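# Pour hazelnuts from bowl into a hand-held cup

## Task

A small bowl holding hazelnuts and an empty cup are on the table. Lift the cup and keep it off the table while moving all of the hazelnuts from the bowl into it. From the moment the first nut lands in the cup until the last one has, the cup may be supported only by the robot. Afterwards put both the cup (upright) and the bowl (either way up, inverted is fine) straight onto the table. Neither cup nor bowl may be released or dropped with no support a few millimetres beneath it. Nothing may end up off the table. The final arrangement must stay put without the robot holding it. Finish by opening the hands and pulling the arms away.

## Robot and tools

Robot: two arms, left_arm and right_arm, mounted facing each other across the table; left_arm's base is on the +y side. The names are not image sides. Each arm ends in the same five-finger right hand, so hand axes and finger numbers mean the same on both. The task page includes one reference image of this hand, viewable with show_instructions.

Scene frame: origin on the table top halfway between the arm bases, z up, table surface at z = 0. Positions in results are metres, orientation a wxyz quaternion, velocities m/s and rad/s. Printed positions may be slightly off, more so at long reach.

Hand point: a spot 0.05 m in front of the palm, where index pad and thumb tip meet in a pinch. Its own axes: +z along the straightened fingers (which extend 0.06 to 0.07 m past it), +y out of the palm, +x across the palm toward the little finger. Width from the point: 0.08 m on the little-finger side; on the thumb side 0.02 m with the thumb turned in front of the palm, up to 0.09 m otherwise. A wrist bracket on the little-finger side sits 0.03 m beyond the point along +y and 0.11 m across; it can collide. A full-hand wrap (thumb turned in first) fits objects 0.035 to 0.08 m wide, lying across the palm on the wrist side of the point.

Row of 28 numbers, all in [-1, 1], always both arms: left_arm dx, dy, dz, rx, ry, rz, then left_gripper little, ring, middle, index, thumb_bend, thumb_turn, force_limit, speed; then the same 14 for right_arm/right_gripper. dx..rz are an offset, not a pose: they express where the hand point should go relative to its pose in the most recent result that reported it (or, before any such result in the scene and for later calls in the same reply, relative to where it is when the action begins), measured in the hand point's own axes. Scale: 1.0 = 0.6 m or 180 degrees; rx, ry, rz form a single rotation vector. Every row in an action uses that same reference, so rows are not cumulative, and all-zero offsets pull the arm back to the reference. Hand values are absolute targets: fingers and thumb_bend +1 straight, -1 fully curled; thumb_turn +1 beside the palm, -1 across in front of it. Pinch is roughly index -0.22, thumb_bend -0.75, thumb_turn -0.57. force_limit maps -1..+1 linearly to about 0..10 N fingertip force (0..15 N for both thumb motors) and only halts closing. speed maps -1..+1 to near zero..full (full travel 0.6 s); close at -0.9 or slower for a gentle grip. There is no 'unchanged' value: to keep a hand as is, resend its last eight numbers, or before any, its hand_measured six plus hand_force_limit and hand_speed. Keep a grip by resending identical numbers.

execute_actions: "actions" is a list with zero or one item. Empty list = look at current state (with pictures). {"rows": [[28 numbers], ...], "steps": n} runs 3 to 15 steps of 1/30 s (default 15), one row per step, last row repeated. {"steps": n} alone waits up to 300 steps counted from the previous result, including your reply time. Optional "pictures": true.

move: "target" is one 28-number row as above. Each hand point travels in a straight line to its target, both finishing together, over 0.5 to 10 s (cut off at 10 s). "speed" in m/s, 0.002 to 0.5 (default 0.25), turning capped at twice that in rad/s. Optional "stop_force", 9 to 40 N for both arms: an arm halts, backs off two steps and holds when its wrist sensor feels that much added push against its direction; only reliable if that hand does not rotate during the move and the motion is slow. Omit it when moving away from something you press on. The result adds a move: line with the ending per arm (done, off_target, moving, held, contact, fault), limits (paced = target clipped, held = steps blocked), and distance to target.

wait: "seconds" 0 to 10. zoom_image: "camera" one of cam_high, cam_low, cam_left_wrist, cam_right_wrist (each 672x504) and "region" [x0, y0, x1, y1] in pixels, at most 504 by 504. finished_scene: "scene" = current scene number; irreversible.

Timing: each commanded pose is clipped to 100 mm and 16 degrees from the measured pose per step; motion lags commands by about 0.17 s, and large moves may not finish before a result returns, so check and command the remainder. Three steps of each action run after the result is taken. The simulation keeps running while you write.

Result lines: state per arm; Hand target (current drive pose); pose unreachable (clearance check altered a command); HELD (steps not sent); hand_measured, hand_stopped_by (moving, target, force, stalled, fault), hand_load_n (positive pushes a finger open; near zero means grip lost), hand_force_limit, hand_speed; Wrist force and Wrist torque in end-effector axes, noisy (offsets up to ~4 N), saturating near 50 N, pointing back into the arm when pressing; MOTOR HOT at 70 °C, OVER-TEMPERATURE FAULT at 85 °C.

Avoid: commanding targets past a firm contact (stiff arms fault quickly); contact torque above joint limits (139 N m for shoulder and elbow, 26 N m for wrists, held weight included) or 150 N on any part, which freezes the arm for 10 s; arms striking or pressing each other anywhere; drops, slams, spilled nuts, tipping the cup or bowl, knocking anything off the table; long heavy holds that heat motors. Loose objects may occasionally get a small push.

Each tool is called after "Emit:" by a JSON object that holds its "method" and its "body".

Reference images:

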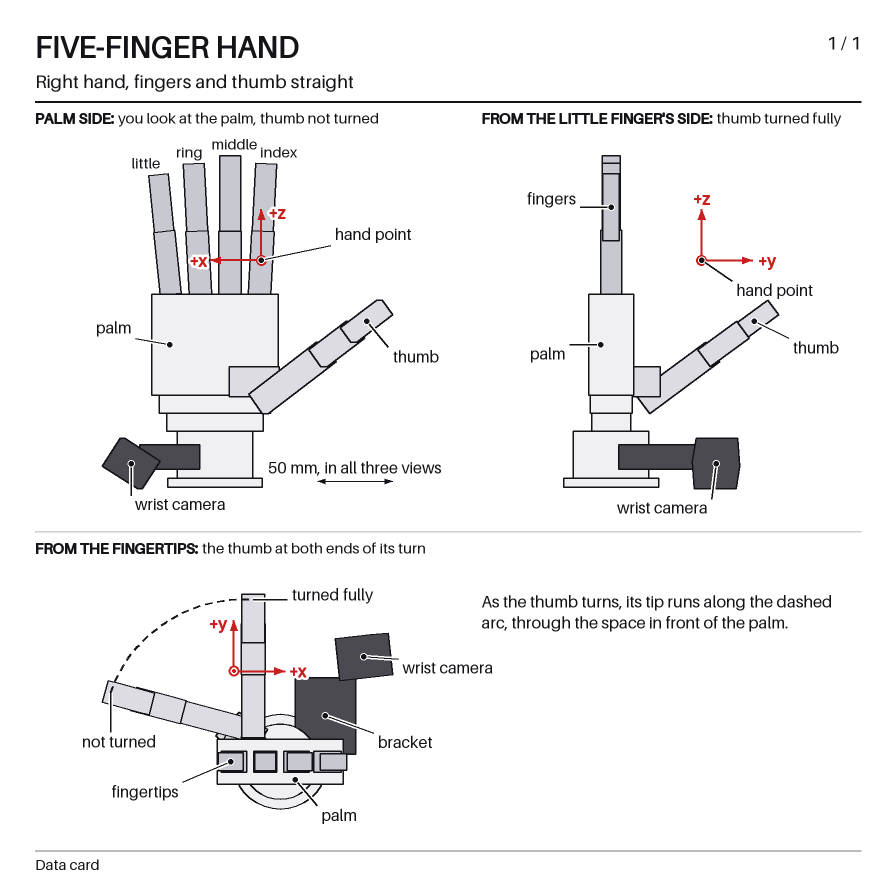

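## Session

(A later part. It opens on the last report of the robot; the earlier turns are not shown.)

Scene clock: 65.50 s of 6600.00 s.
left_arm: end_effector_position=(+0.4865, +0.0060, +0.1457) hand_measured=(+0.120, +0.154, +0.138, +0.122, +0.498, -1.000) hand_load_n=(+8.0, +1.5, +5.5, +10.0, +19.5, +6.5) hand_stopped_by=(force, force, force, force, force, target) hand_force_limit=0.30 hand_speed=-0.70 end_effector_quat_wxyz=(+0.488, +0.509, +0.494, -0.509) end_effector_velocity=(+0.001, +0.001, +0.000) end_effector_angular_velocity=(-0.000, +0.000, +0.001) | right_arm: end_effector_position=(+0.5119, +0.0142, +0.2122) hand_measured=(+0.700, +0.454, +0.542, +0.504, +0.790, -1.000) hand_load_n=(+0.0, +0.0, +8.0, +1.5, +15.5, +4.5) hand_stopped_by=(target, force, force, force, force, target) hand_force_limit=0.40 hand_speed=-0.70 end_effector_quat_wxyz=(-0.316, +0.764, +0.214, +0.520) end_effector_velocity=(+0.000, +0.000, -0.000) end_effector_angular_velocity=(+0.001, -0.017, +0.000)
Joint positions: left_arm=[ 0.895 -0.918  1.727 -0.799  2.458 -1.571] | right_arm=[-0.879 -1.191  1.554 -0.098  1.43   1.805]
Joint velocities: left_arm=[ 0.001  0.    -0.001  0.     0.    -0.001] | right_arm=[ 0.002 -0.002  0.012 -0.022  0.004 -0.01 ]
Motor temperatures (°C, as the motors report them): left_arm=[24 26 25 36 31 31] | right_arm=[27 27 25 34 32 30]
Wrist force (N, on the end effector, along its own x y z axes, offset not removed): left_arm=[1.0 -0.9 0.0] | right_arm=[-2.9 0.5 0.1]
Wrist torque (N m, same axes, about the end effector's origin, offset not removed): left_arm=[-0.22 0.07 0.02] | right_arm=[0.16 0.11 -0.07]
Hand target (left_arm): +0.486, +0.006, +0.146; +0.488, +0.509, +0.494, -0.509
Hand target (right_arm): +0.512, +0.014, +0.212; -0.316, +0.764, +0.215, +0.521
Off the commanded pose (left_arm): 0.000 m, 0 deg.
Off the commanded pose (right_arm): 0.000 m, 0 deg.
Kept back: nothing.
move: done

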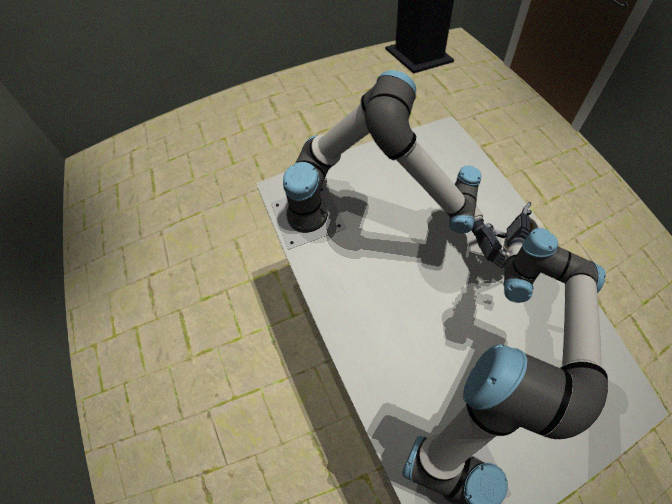

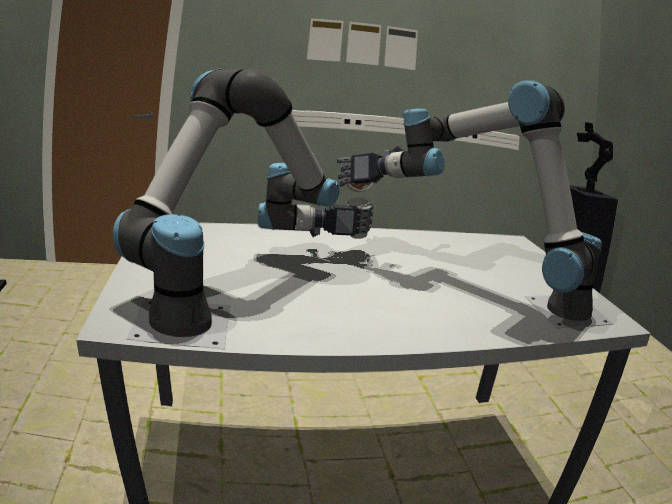

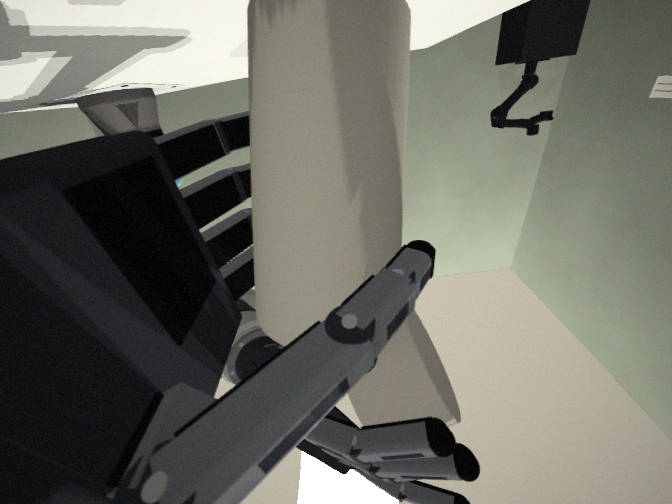

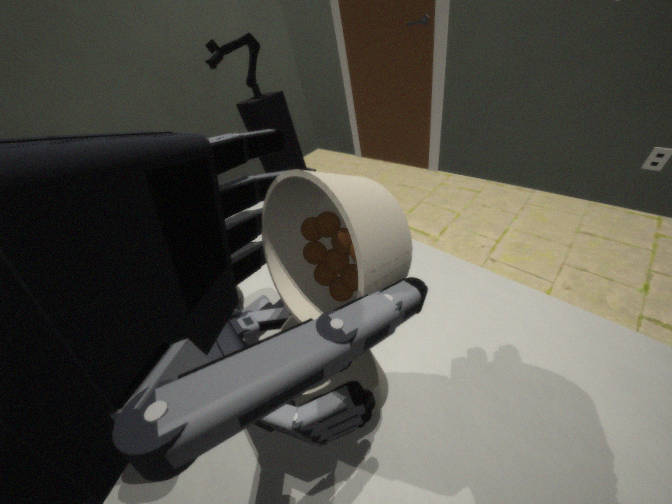

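Shift the cup slightly up and toward -Y, then tip slowly.

Emit:
{"method": "move", "body": {"target": [-0.02,0,0.012,0,0,0,-0.6,-0.6,-0.6,-0.6,-0.3,-1,0.3,-0.7,0,0,0,0,0,0,0.7,0,-0.02,0,0.3,-1,0.4,-0.7], "speed": 0.03}}

Emit:
{"method": "move", "body": {"target": [0,0,0,0,0,0,-0.6,-0.6,-0.6,-0.6,-0.3,-1,0.3,-0.7,0,0,0,0,0.1,-0.1,0.7,0,-0.02,0,0.3,-1,0.4,-0.7], "speed": 0.025}}

Scene clock: 66.53 s of 6600.00 s.
left_arm: end_effector_position=(+0.4863, -0.0011, +0.1575) hand_measured=(+0.120, +0.154, +0.138, +0.122, +0.498, -1.000) hand_load_n=(+8.0, +1.5, +5.5, +10.0, +19.5, +6.5) hand_stopped_by=(force, force, force, force, force, target) hand_force_limit=0.30 hand_speed=-0.70 end_effector_quat_wxyz=(+0.488, +0.509, +0.494, -0.509) end_effector_velocity=(-0.000, -0.002, +0.003) end_effector_angular_velocity=(-0.000, -0.001, -0.001) | right_arm: end_effector_position=(+0.5119, +0.0143, +0.2122) hand_measured=(+0.700, +0.454, +0.542, +0.504, +0.790, -1.000) hand_load_n=(+0.0, +0.0, +8.0, +1.5, +15.5, +4.5) hand_stopped_by=(target, force, force, force, force, target) hand_force_limit=0.40 hand_speed=-0.70 end_effector_quat_wxyz=(-0.316, +0.764, +0.214, +0.520) end_effector_velocity=(-0.000, -0.000, -0.001) end_effector_angular_velocity=(-0.002, +0.000, +0.000)
Joint positions: left_arm=[ 0.885 -0.933  1.712 -0.77   2.447 -1.571] | right_arm=[-0.879 -1.191  1.554 -0.098  1.43   1.805]
Joint velocities: left_arm=[-0.003 -0.003 -0.004  0.006 -0.002  0.   ] | right_arm=[ 0.     0.001  0.     0.     0.    -0.002]
Motor temperatures (°C, as the motors report them): left_arm=[24 26 25 36 31 31] | right_arm=[27 27 25 34 32 30]
Wrist force (N, on the end effector, along its own x y z axes, offset not removed): left_arm=[0.6 -1.9 1.1] | right_arm=[-0.5 -0.1 -1.3]
Wrist torque (N m, same axes, about the end effector's origin, offset not removed): left_arm=[-0.43 0.07 0.17] | right_arm=[0.19 -0.15 0.04]
Hand target (left_arm): +0.486, -0.001, +0.158; +0.488, +0.509, +0.494, -0.509
Hand target (right_arm): +0.512, +0.014, +0.212; -0.316, +0.764, +0.214, +0.520
Off the commanded pose (left_arm): 0.000 m, 0 deg.
Off the commanded pose (right_arm): 0.000 m, 0 deg.
Kept back: nothing.
move: done

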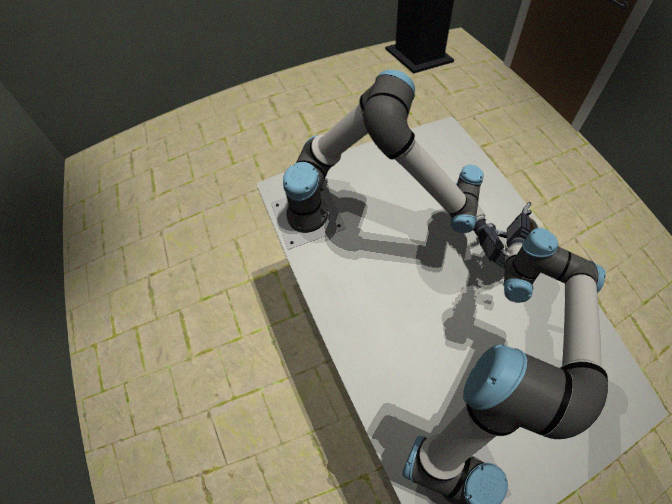

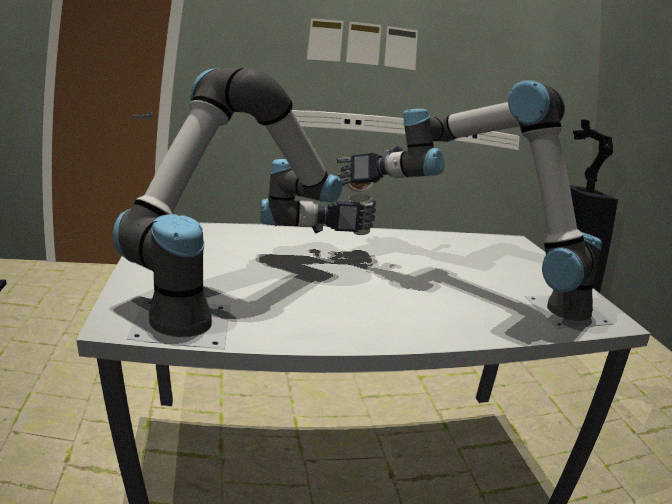

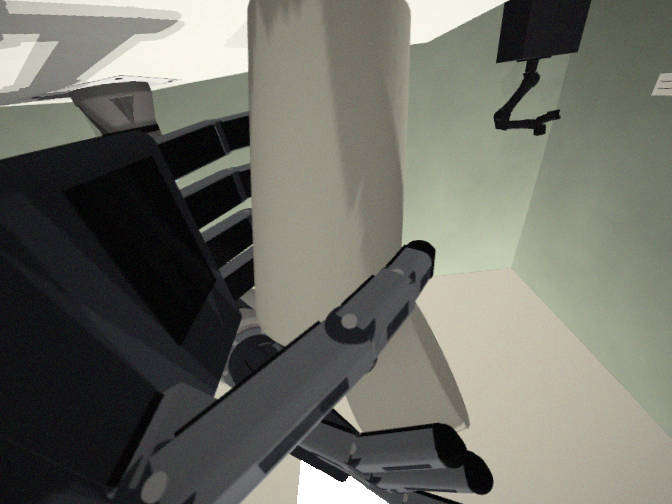

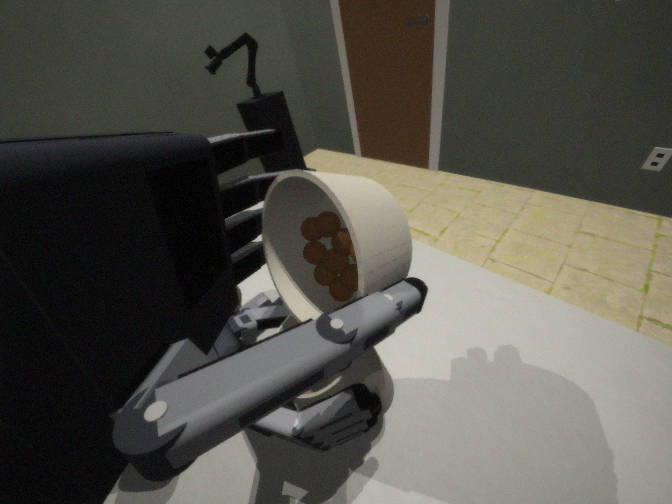

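Scene clock: 75.63 s of 6600.00 s.
left_arm: end_effector_position=(+0.4863, -0.0011, +0.1575) hand_measured=(+0.120, +0.154, +0.138, +0.122, +0.498, -1.000) hand_load_n=(+8.0, +1.5, +5.5, +10.0, +19.5, +6.5) hand_stopped_by=(force, force, force, force, force, target) hand_force_limit=0.30 hand_speed=-0.70 end_effector_quat_wxyz=(+0.488, +0.509, +0.494, -0.509) end_effector_velocity=(-0.001, -0.000, +0.000) end_effector_angular_velocity=(-0.000, -0.001, -0.001) | right_arm: end_effector_position=(+0.5118, +0.0143, +0.2122) hand_measured=(+0.700, +0.454, +0.542, +0.504, +0.790, -1.000) hand_load_n=(+0.0, +0.0, +8.0, +1.5, +15.5, +4.0) hand_stopped_by=(target, force, force, force, force, target) hand_force_limit=0.40 hand_speed=-0.70 end_effector_quat_wxyz=(-0.260, +0.631, +0.279, +0.675) end_effector_velocity=(+0.000, -0.001, +0.000) end_effector_angular_velocity=(-0.001, -0.012, -0.002)
Joint positions: left_arm=[ 0.885 -0.933  1.712 -0.77   2.447 -1.571] | right_arm=[-0.842 -1.189  1.813 -0.671  1.498  1.527]
Joint velocities: left_arm=[-0.001 -0.001  0.001  0.    -0.     0.001] | right_arm=[-0.     0.001  0.006 -0.015  0.001 -0.009]
Motor temperatures (°C, as the motors report them): left_arm=[24 26 25 36 31 31] | right_arm=[27 27 25 34 32 30]
Wrist force (N, on the end effector, along its own x y z axes, offset not removed): left_arm=[-0.3 -3.5 1.5] | right_arm=[-0.1 0.2 -0.4]
Wrist torque (N m, same axes, about the end effector's origin, offset not removed): left_arm=[-0.61 0.22 -0.13] | right_arm=[0.20 -0.31 0.06]
Hand target (left_arm): +0.486, -0.001, +0.157; +0.488, +0.509, +0.494, -0.509
Hand target (right_arm): +0.512, +0.014, +0.212; -0.260, +0.631, +0.279, +0.676
Off the commanded pose (left_arm): 0.000 m, 0 deg.
Off the commanded pose (right_arm): 0.000 m, 0 deg.
Kept back: nothing.
move: done

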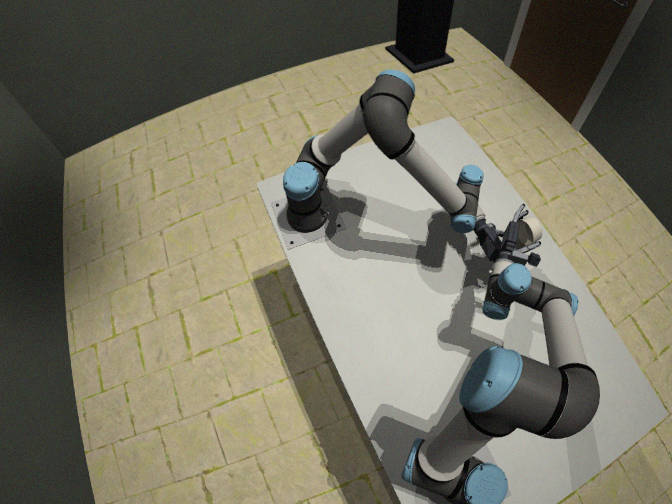

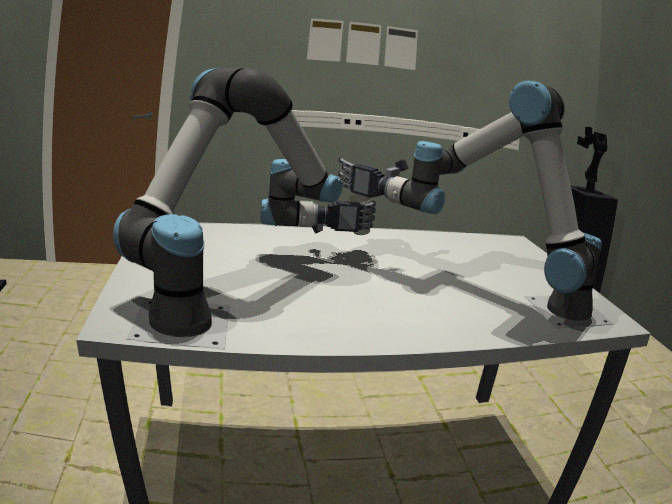

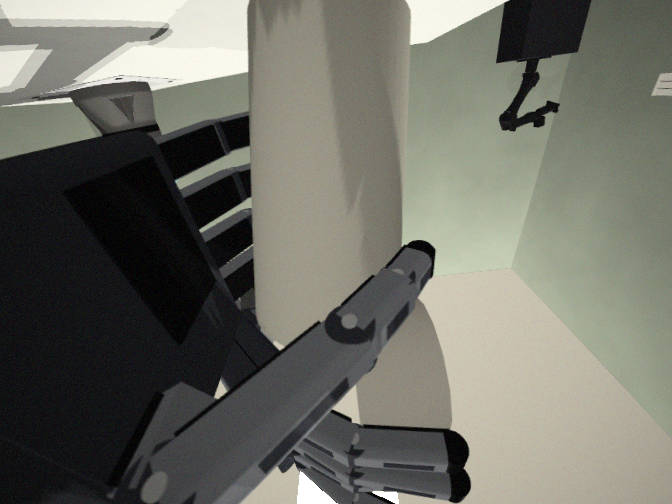

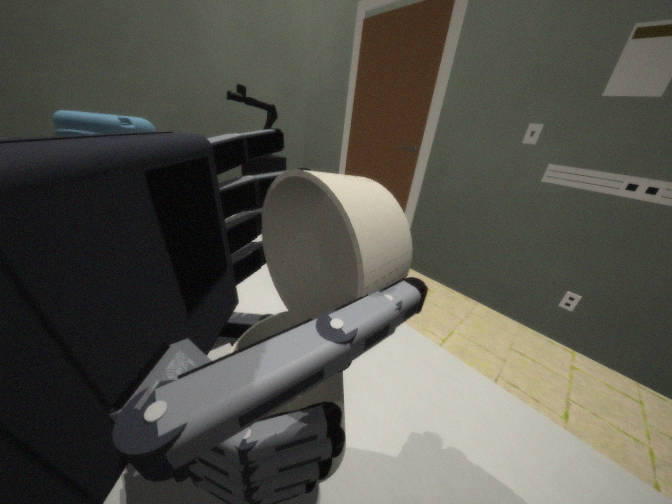

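Emit:
{"method": "move", "body": {"target": [0,0,0,0,0,0,-0.6,-0.6,-0.6,-0.6,-0.3,-1,0.3,-0.7,0.02,0,0,0,0.04,-0.04,0.7,0,-0.02,0,0.3,-1,0.4,-0.7], "speed": 0.04}}

Emit:
{"method": "move", "body": {"target": [0,0,-0.1,0,0.08,0,-0.6,-0.6,-0.6,-0.6,-0.3,-1,0.3,-0.7,0,0.18,-0.18,0,-0.41,0.41,0.7,0,-0.02,0,0.3,-1,0.4,-0.7]}}

Scene clock: 78.33 s of 6600.00 s.
left_arm: end_effector_position=(+0.4863, -0.0011, +0.1575) hand_measured=(+0.120, +0.154, +0.138, +0.122, +0.498, -1.000) hand_load_n=(+8.0, +1.5, +5.5, +10.0, +19.5, +6.5) hand_stopped_by=(force, force, force, force, force, target) hand_force_limit=0.30 hand_speed=-0.70 end_effector_quat_wxyz=(+0.488, +0.509, +0.494, -0.509) end_effector_velocity=(+0.000, +0.000, -0.000) end_effector_angular_velocity=(+0.001, +0.000, +0.001) | right_arm: end_effector_position=(+0.5110, +0.0143, +0.2241) hand_measured=(+0.700, +0.454, +0.542, +0.504, +0.790, -1.000) hand_load_n=(+0.0, +0.0, +8.0, +1.5, +15.5, +4.0) hand_stopped_by=(target, force, force, force, force, target) hand_force_limit=0.40 hand_speed=-0.70 end_effector_quat_wxyz=(-0.235, +0.570, +0.301, +0.728) end_effector_velocity=(+0.000, -0.000, +0.001) end_effector_angular_velocity=(+0.000, -0.014, -0.000)
Joint positions: left_arm=[ 0.885 -0.933  1.712 -0.77   2.447 -1.571] | right_arm=[-0.842 -1.17   1.876 -0.878  1.485  1.412]
Joint velocities: left_arm=[ 0.001 -0.     0.     0.001 -0.     0.001] | right_arm=[-0.     0.003  0.004 -0.017 -0.001 -0.009]
Motor temperatures (°C, as the motors report them): left_arm=[24 26 25 36 31 31] | right_arm=[27 27 25 34 32 30]
Wrist force (N, on the end effector, along its own x y z axes, offset not removed): left_arm=[0.3 -2.1 -1.2] | right_arm=[-0.4 -0.8 0.2]
Wrist torque (N m, same axes, about the end effector's origin, offset not removed): left_arm=[-0.38 0.24 -0.11] | right_arm=[0.15 -0.27 0.00]
Hand target (left_arm): +0.486, -0.001, +0.157; +0.488, +0.509, +0.494, -0.509
Hand target (right_arm): +0.511, +0.014, +0.224; -0.235, +0.569, +0.301, +0.728
Off the commanded pose (left_arm): 0.000 m, 0 deg.
Off the commanded pose (right_arm): 0.000 m, 0 deg.
Kept back: nothing.
move: done

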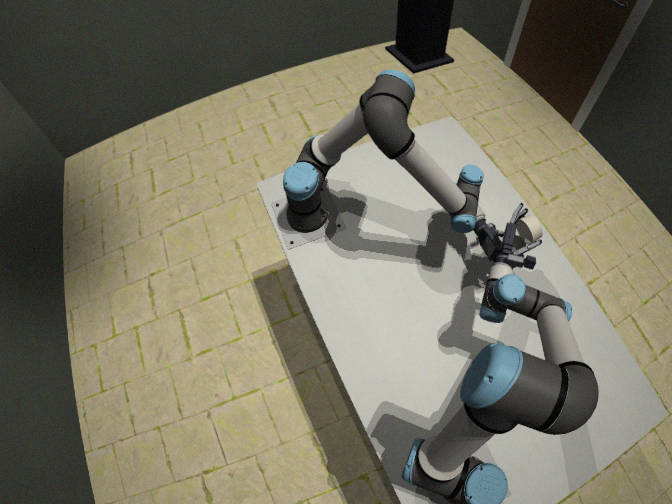

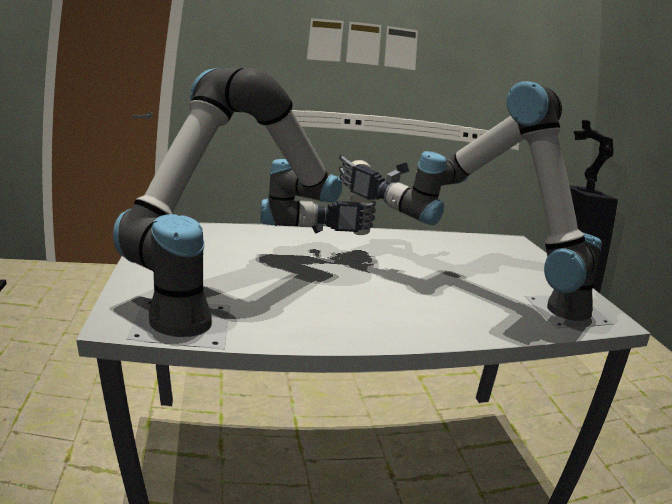

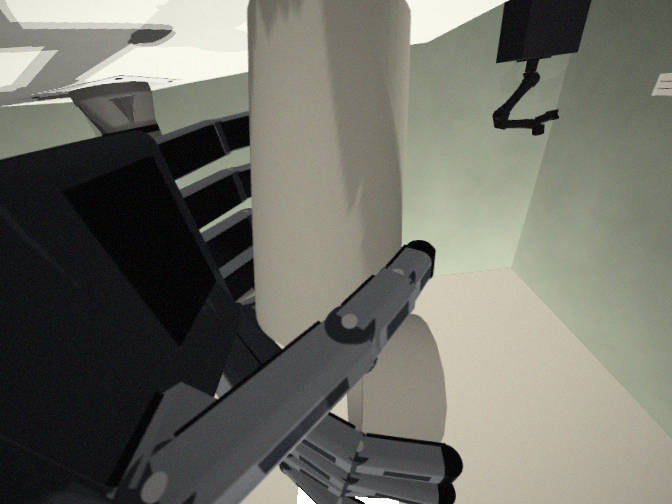

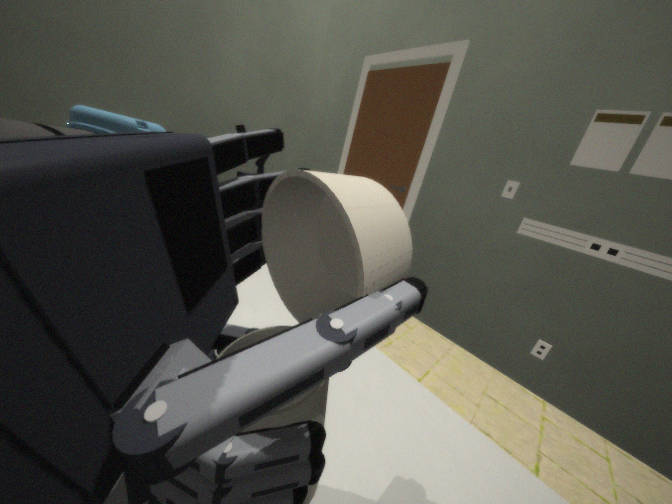

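Scene clock: 82.53 s of 6600.00 s.
left_arm: end_effector_position=(+0.4885, +0.0588, +0.1577) hand_measured=(+0.120, +0.154, +0.138, +0.122, +0.498, -1.000) hand_load_n=(+8.0, +1.5, +5.5, +10.0, +19.5, +6.5) hand_stopped_by=(force, force, force, force, force, target) hand_force_limit=0.30 hand_speed=-0.70 end_effector_quat_wxyz=(+0.422, +0.568, +0.552, -0.441) end_effector_velocity=(-0.000, +0.001, -0.001) end_effector_angular_velocity=(+0.002, +0.002, +0.001) | right_arm: end_effector_position=(+0.5107, -0.1386, +0.2237) hand_measured=(+0.700, +0.454, +0.542, +0.504, +0.790, -1.000) hand_load_n=(+0.0, +0.0, +8.0, +1.5, +16.0, +3.5) hand_stopped_by=(target, force, force, force, force, target) hand_force_limit=0.40 hand_speed=-0.70 end_effector_quat_wxyz=(-0.383, +0.924, -0.002, -0.002) end_effector_velocity=(-0.000, +0.000, +0.000) end_effector_angular_velocity=(-0.002, +0.011, +0.005)
Joint positions: left_arm=[ 0.976 -0.984  1.623 -0.203  2.494 -1.222] | right_arm=[-1.322 -0.848  0.889  1.308  0.81   1.895]
Joint velocities: left_arm=[ 0.001 -0.     0.001  0.004 -0.     0.002] | right_arm=[-0.     0.01  -0.013  0.019 -0.002 -0.007]
Motor temperatures (°C, as the motors report them): left_arm=[24 26 25 36 31 31] | right_arm=[27 27 25 34 32 30]
Wrist force (N, on the end effector, along its own x y z axes, offset not removed): left_arm=[1.1 -3.3 0.5] | right_arm=[0.4 1.7 -0.2]
Wrist torque (N m, same axes, about the end effector's origin, offset not removed): left_arm=[-0.60 0.03 0.07] | right_arm=[0.41 -0.10 -0.12]
Hand target (left_arm): +0.488, +0.059, +0.158; +0.422, +0.568, +0.552, -0.441
Hand target (right_arm): +0.511, -0.139, +0.224; -0.383, +0.924, -0.002, -0.003
Off the commanded pose (left_arm): 0.000 m, 0 deg.
Off the commanded pose (right_arm): 0.000 m, 0 deg.
Kept back: nothing.
move: done

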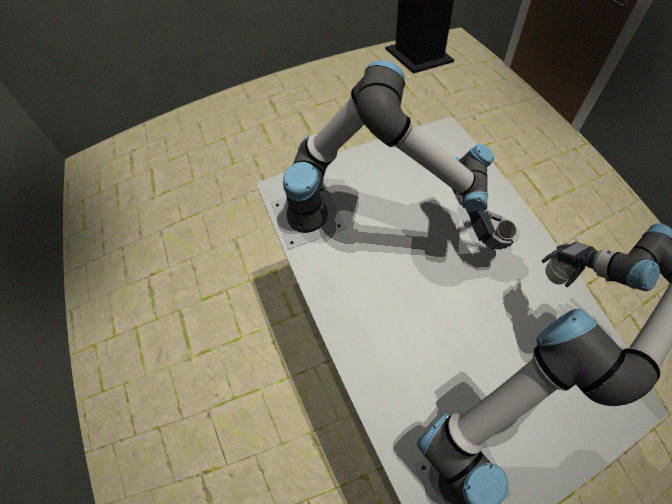

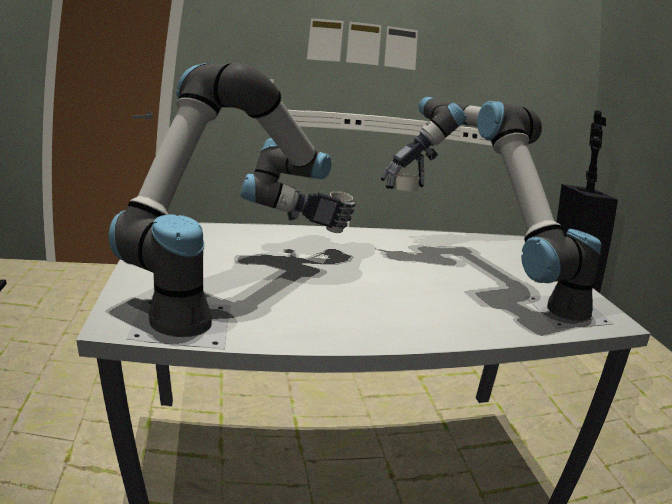

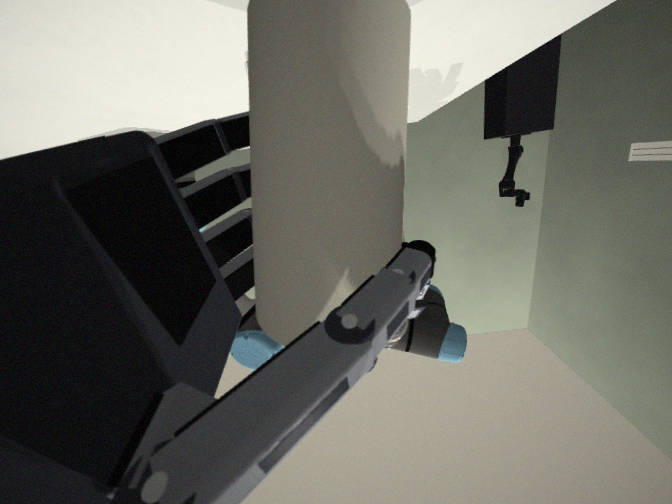

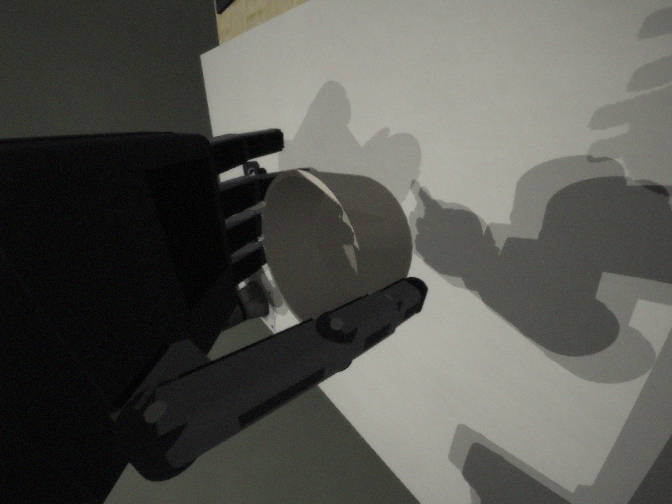

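Emit:
{"method": "move", "body": {"target": [0.078,0,0.02,0,-0.03,0,-0.6,-0.6,-0.6,-0.6,-0.3,-1,0.3,-0.7,0,0.225,0.225,0,0,0,0.7,0,-0.02,0,0.3,-1,0.4,-0.7], "speed": 0.12}}

Emit:
{"method": "move", "body": {"target": [0.04,0,0.006,0,0,0,-0.6,-0.6,-0.6,-0.6,-0.3,-1,0.3,-0.7,0,0.02,0.02,0,0,0,0.7,0,-0.02,0,0.3,-1,0.4,-0.7], "speed": 0.005, "stop_force": 9}}

Emit:
{"method": "zoom_image", "body": {"camera": "cam_low", "region": [240,160,460,280]}}

Scene clock: 84.90 s of 6600.00 s.
left_arm: end_effector_position=(+0.4881, +0.0591, +0.1095) hand_measured=(+0.120, +0.154, +0.138, +0.122, +0.498, -1.000) hand_load_n=(+8.0, +1.5, +5.5, +10.0, +19.5, +6.5) hand_stopped_by=(force, force, force, force, force, target) hand_force_limit=0.30 hand_speed=-0.70 end_effector_quat_wxyz=(+0.447, +0.547, +0.531, -0.467) end_effector_velocity=(-0.000, -0.001, +0.000) end_effector_angular_velocity=(-0.002, -0.002, -0.001) | right_arm: end_effector_position=(+0.5093, -0.1385, +0.0329) hand_measured=(+0.700, +0.454, +0.542, +0.504, +0.790, -1.000) hand_load_n=(+0.0, +0.0, +8.0, +1.5, +16.0, +3.5) hand_stopped_by=(target, force, force, force, force, target) hand_force_limit=0.40 hand_speed=-0.70 end_effector_quat_wxyz=(-0.383, +0.924, -0.002, -0.002) end_effector_velocity=(+0.001, -0.000, -0.002) end_effector_angular_velocity=(+0.001, -0.002, -0.000)
Joint positions: left_arm=[ 0.98  -0.908  1.709 -0.516  2.524 -1.344] | right_arm=[-1.321 -0.724  1.172  0.901  0.81   1.896]
Joint velocities: left_arm=[-0.001  0.     0.    -0.004 -0.    -0.001] | right_arm=[-0.     0.002  0.001 -0.005 -0.    -0.   ]
Motor temperatures (°C, as the motors report them): left_arm=[24 26 25 36 31 31] | right_arm=[27 27 25 34 32 30]
Wrist force (N, on the end effector, along its own x y z axes, offset not removed): left_arm=[1.0 -0.7 1.8] | right_arm=[2.1 0.7 -0.7]
Wrist torque (N m, same axes, about the end effector's origin, offset not removed): left_arm=[-0.29 -0.07 0.11] | right_arm=[0.15 -0.31 0.02]
Hand target (left_arm): +0.488, +0.059, +0.109; +0.447, +0.547, +0.531, -0.467
Hand target (right_arm): +0.509, -0.138, +0.033; -0.383, +0.924, -0.002, -0.002
Off the commanded pose (left_arm): 0.000 m, 0 deg.
Off the commanded pose (right_arm): 0.000 m, 0 deg.
Kept back: nothing.
move: done

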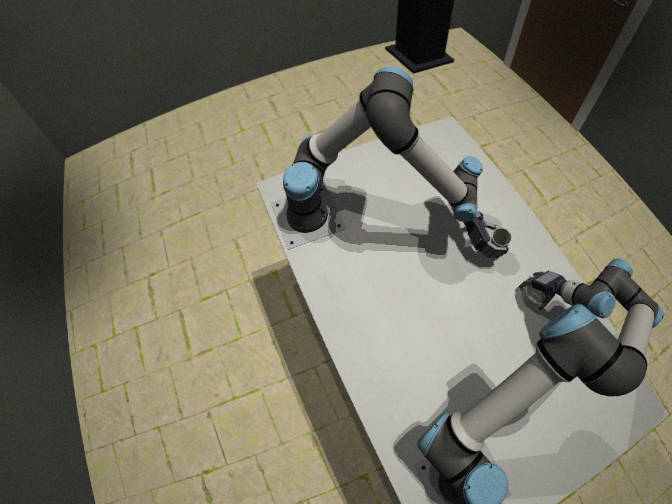

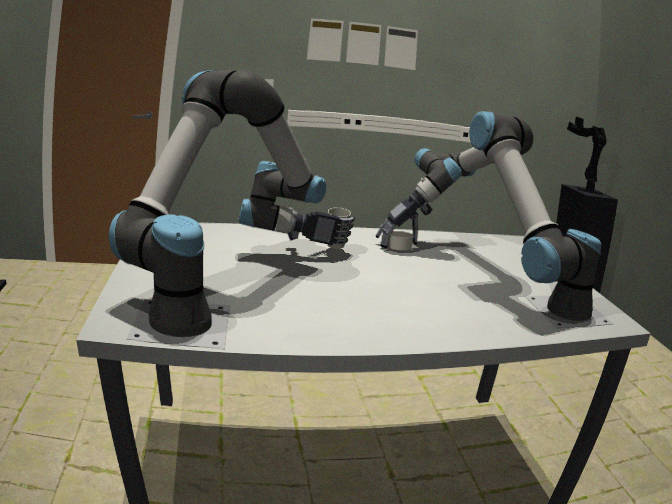

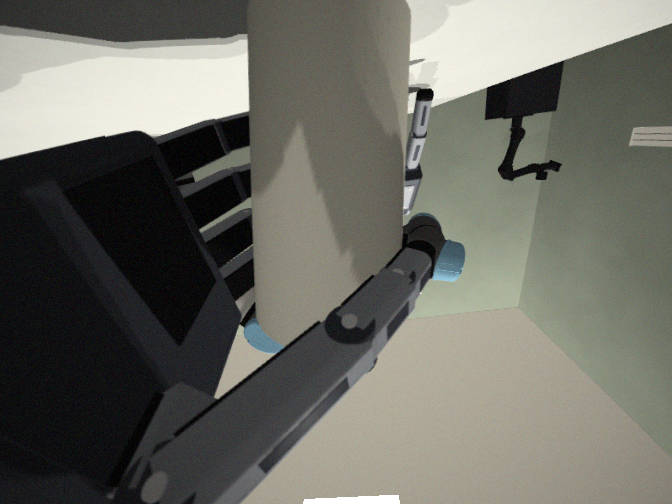

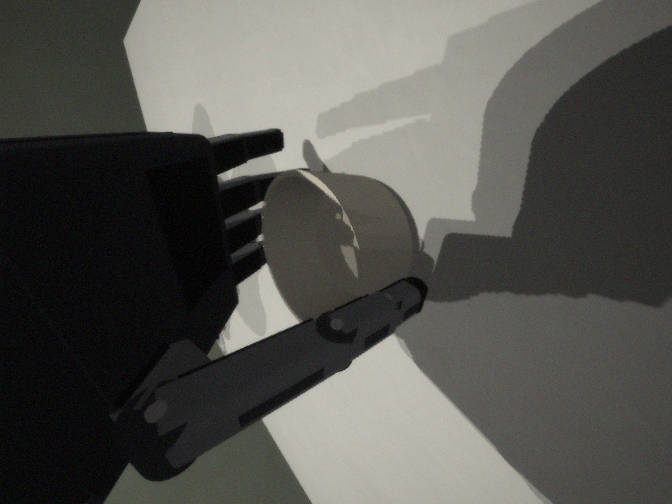

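Scene clock: 87.67 s of 6600.00 s.
left_arm: end_effector_position=(+0.4880, +0.0593, +0.0976) hand_measured=(+0.120, +0.154, +0.138, +0.122, +0.498, -1.000) hand_load_n=(+7.5, +1.0, +5.5, +10.5, +19.5, +8.5) hand_stopped_by=(force, force, force, force, force, target) hand_force_limit=0.30 hand_speed=-0.70 end_effector_quat_wxyz=(+0.448, +0.547, +0.531, -0.467) end_effector_velocity=(-0.001, -0.000, +0.001) end_effector_angular_velocity=(+0.002, +0.002, -0.001) | right_arm: end_effector_position=(+0.5093, -0.1385, +0.0270) hand_measured=(+0.700, +0.454, +0.542, +0.504, +0.790, -1.000) hand_load_n=(+0.0, +0.0, +8.5, +1.5, +16.0, +3.5) hand_stopped_by=(target, force, force, force, force, target) hand_force_limit=0.40 hand_speed=-0.70 end_effector_quat_wxyz=(-0.383, +0.924, -0.002, -0.002) end_effector_velocity=(-0.002, +0.002, +0.000) end_effector_angular_velocity=(+0.001, +0.001, +0.003)
Joint positions: left_arm=[ 0.98  -0.887  1.713 -0.54   2.525 -1.343] | right_arm=[-1.321 -0.717  1.176  0.89   0.81   1.896]
Joint velocities: left_arm=[-0.001 -0.003 -0.     0.006  0.     0.001] | right_arm=[ 0.003 -0.     0.001 -0.    -0.001 -0.   ]
Motor temperatures (°C, as the motors report them): left_arm=[24 26 25 36 31 31] | right_arm=[27 27 25 34 32 30]
Wrist force (N, on the end effector, along its own x y z axes, offset not removed): left_arm=[-14.7 -1.6 0.0] | right_arm=[-0.6 -2.8 -7.7]
Wrist torque (N m, same axes, about the end effector's origin, offset not removed): left_arm=[-0.18 0.11 -0.17] | right_arm=[0.96 0.14 -0.08]
Hand target (left_arm): +0.488, +0.059, +0.098; +0.448, +0.547, +0.531, -0.467
Hand target (right_arm): +0.509, -0.138, +0.027; -0.383, +0.924, -0.002, -0.002
Off the commanded pose (left_arm): 0.012 m, 0 deg.
Off the commanded pose (right_arm): 0.011 m, 0 deg.
Kept back: nothing.
move: contact (left_arm, right_arm)

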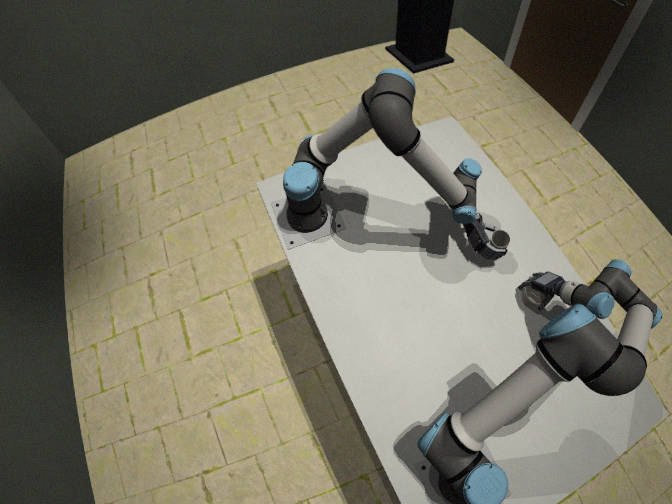

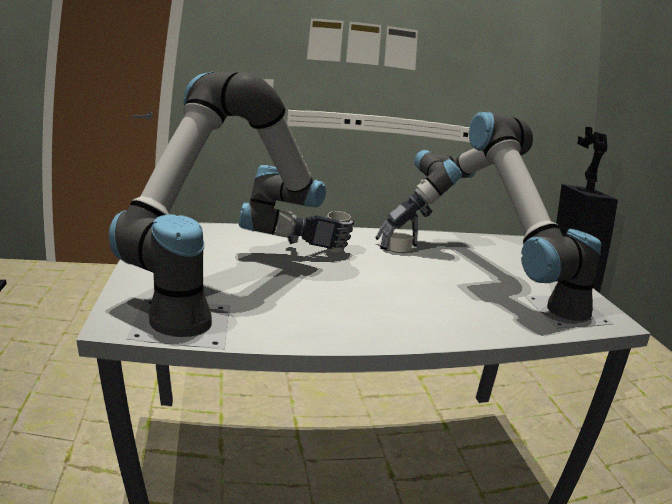

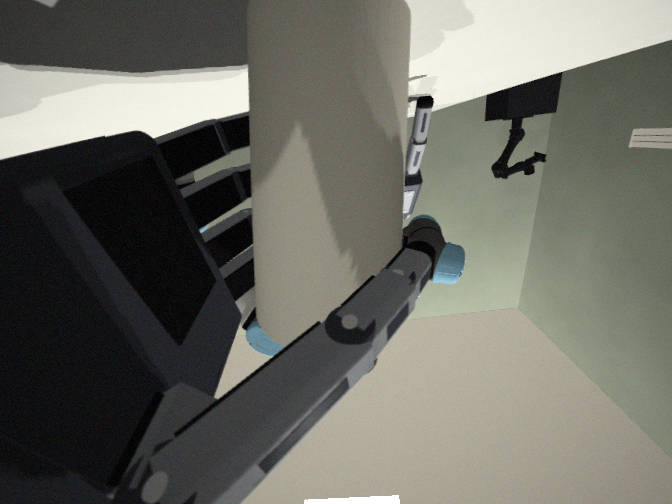

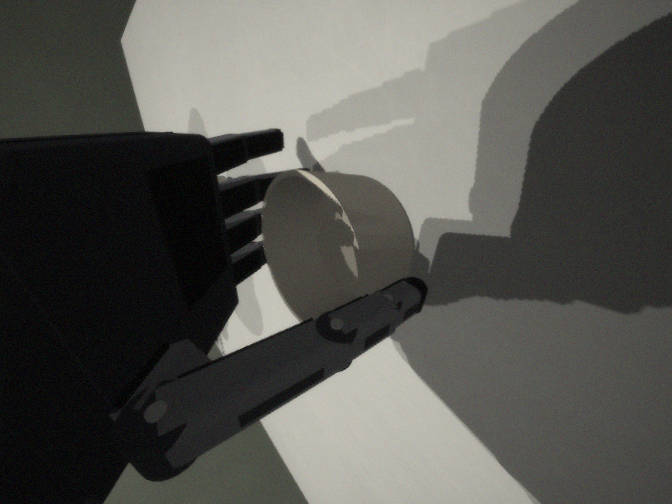

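Region (240, 160, 460, 280) of cam_low's 672x504 image, scaled by 2.291, with more detail than that image has; it fills the top 275 rows of this view, and the rest is white.

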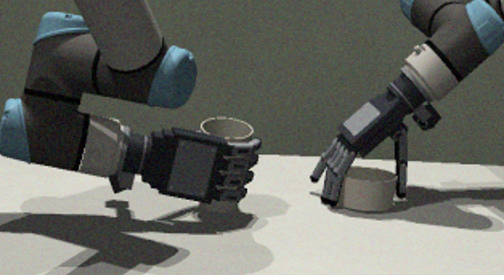

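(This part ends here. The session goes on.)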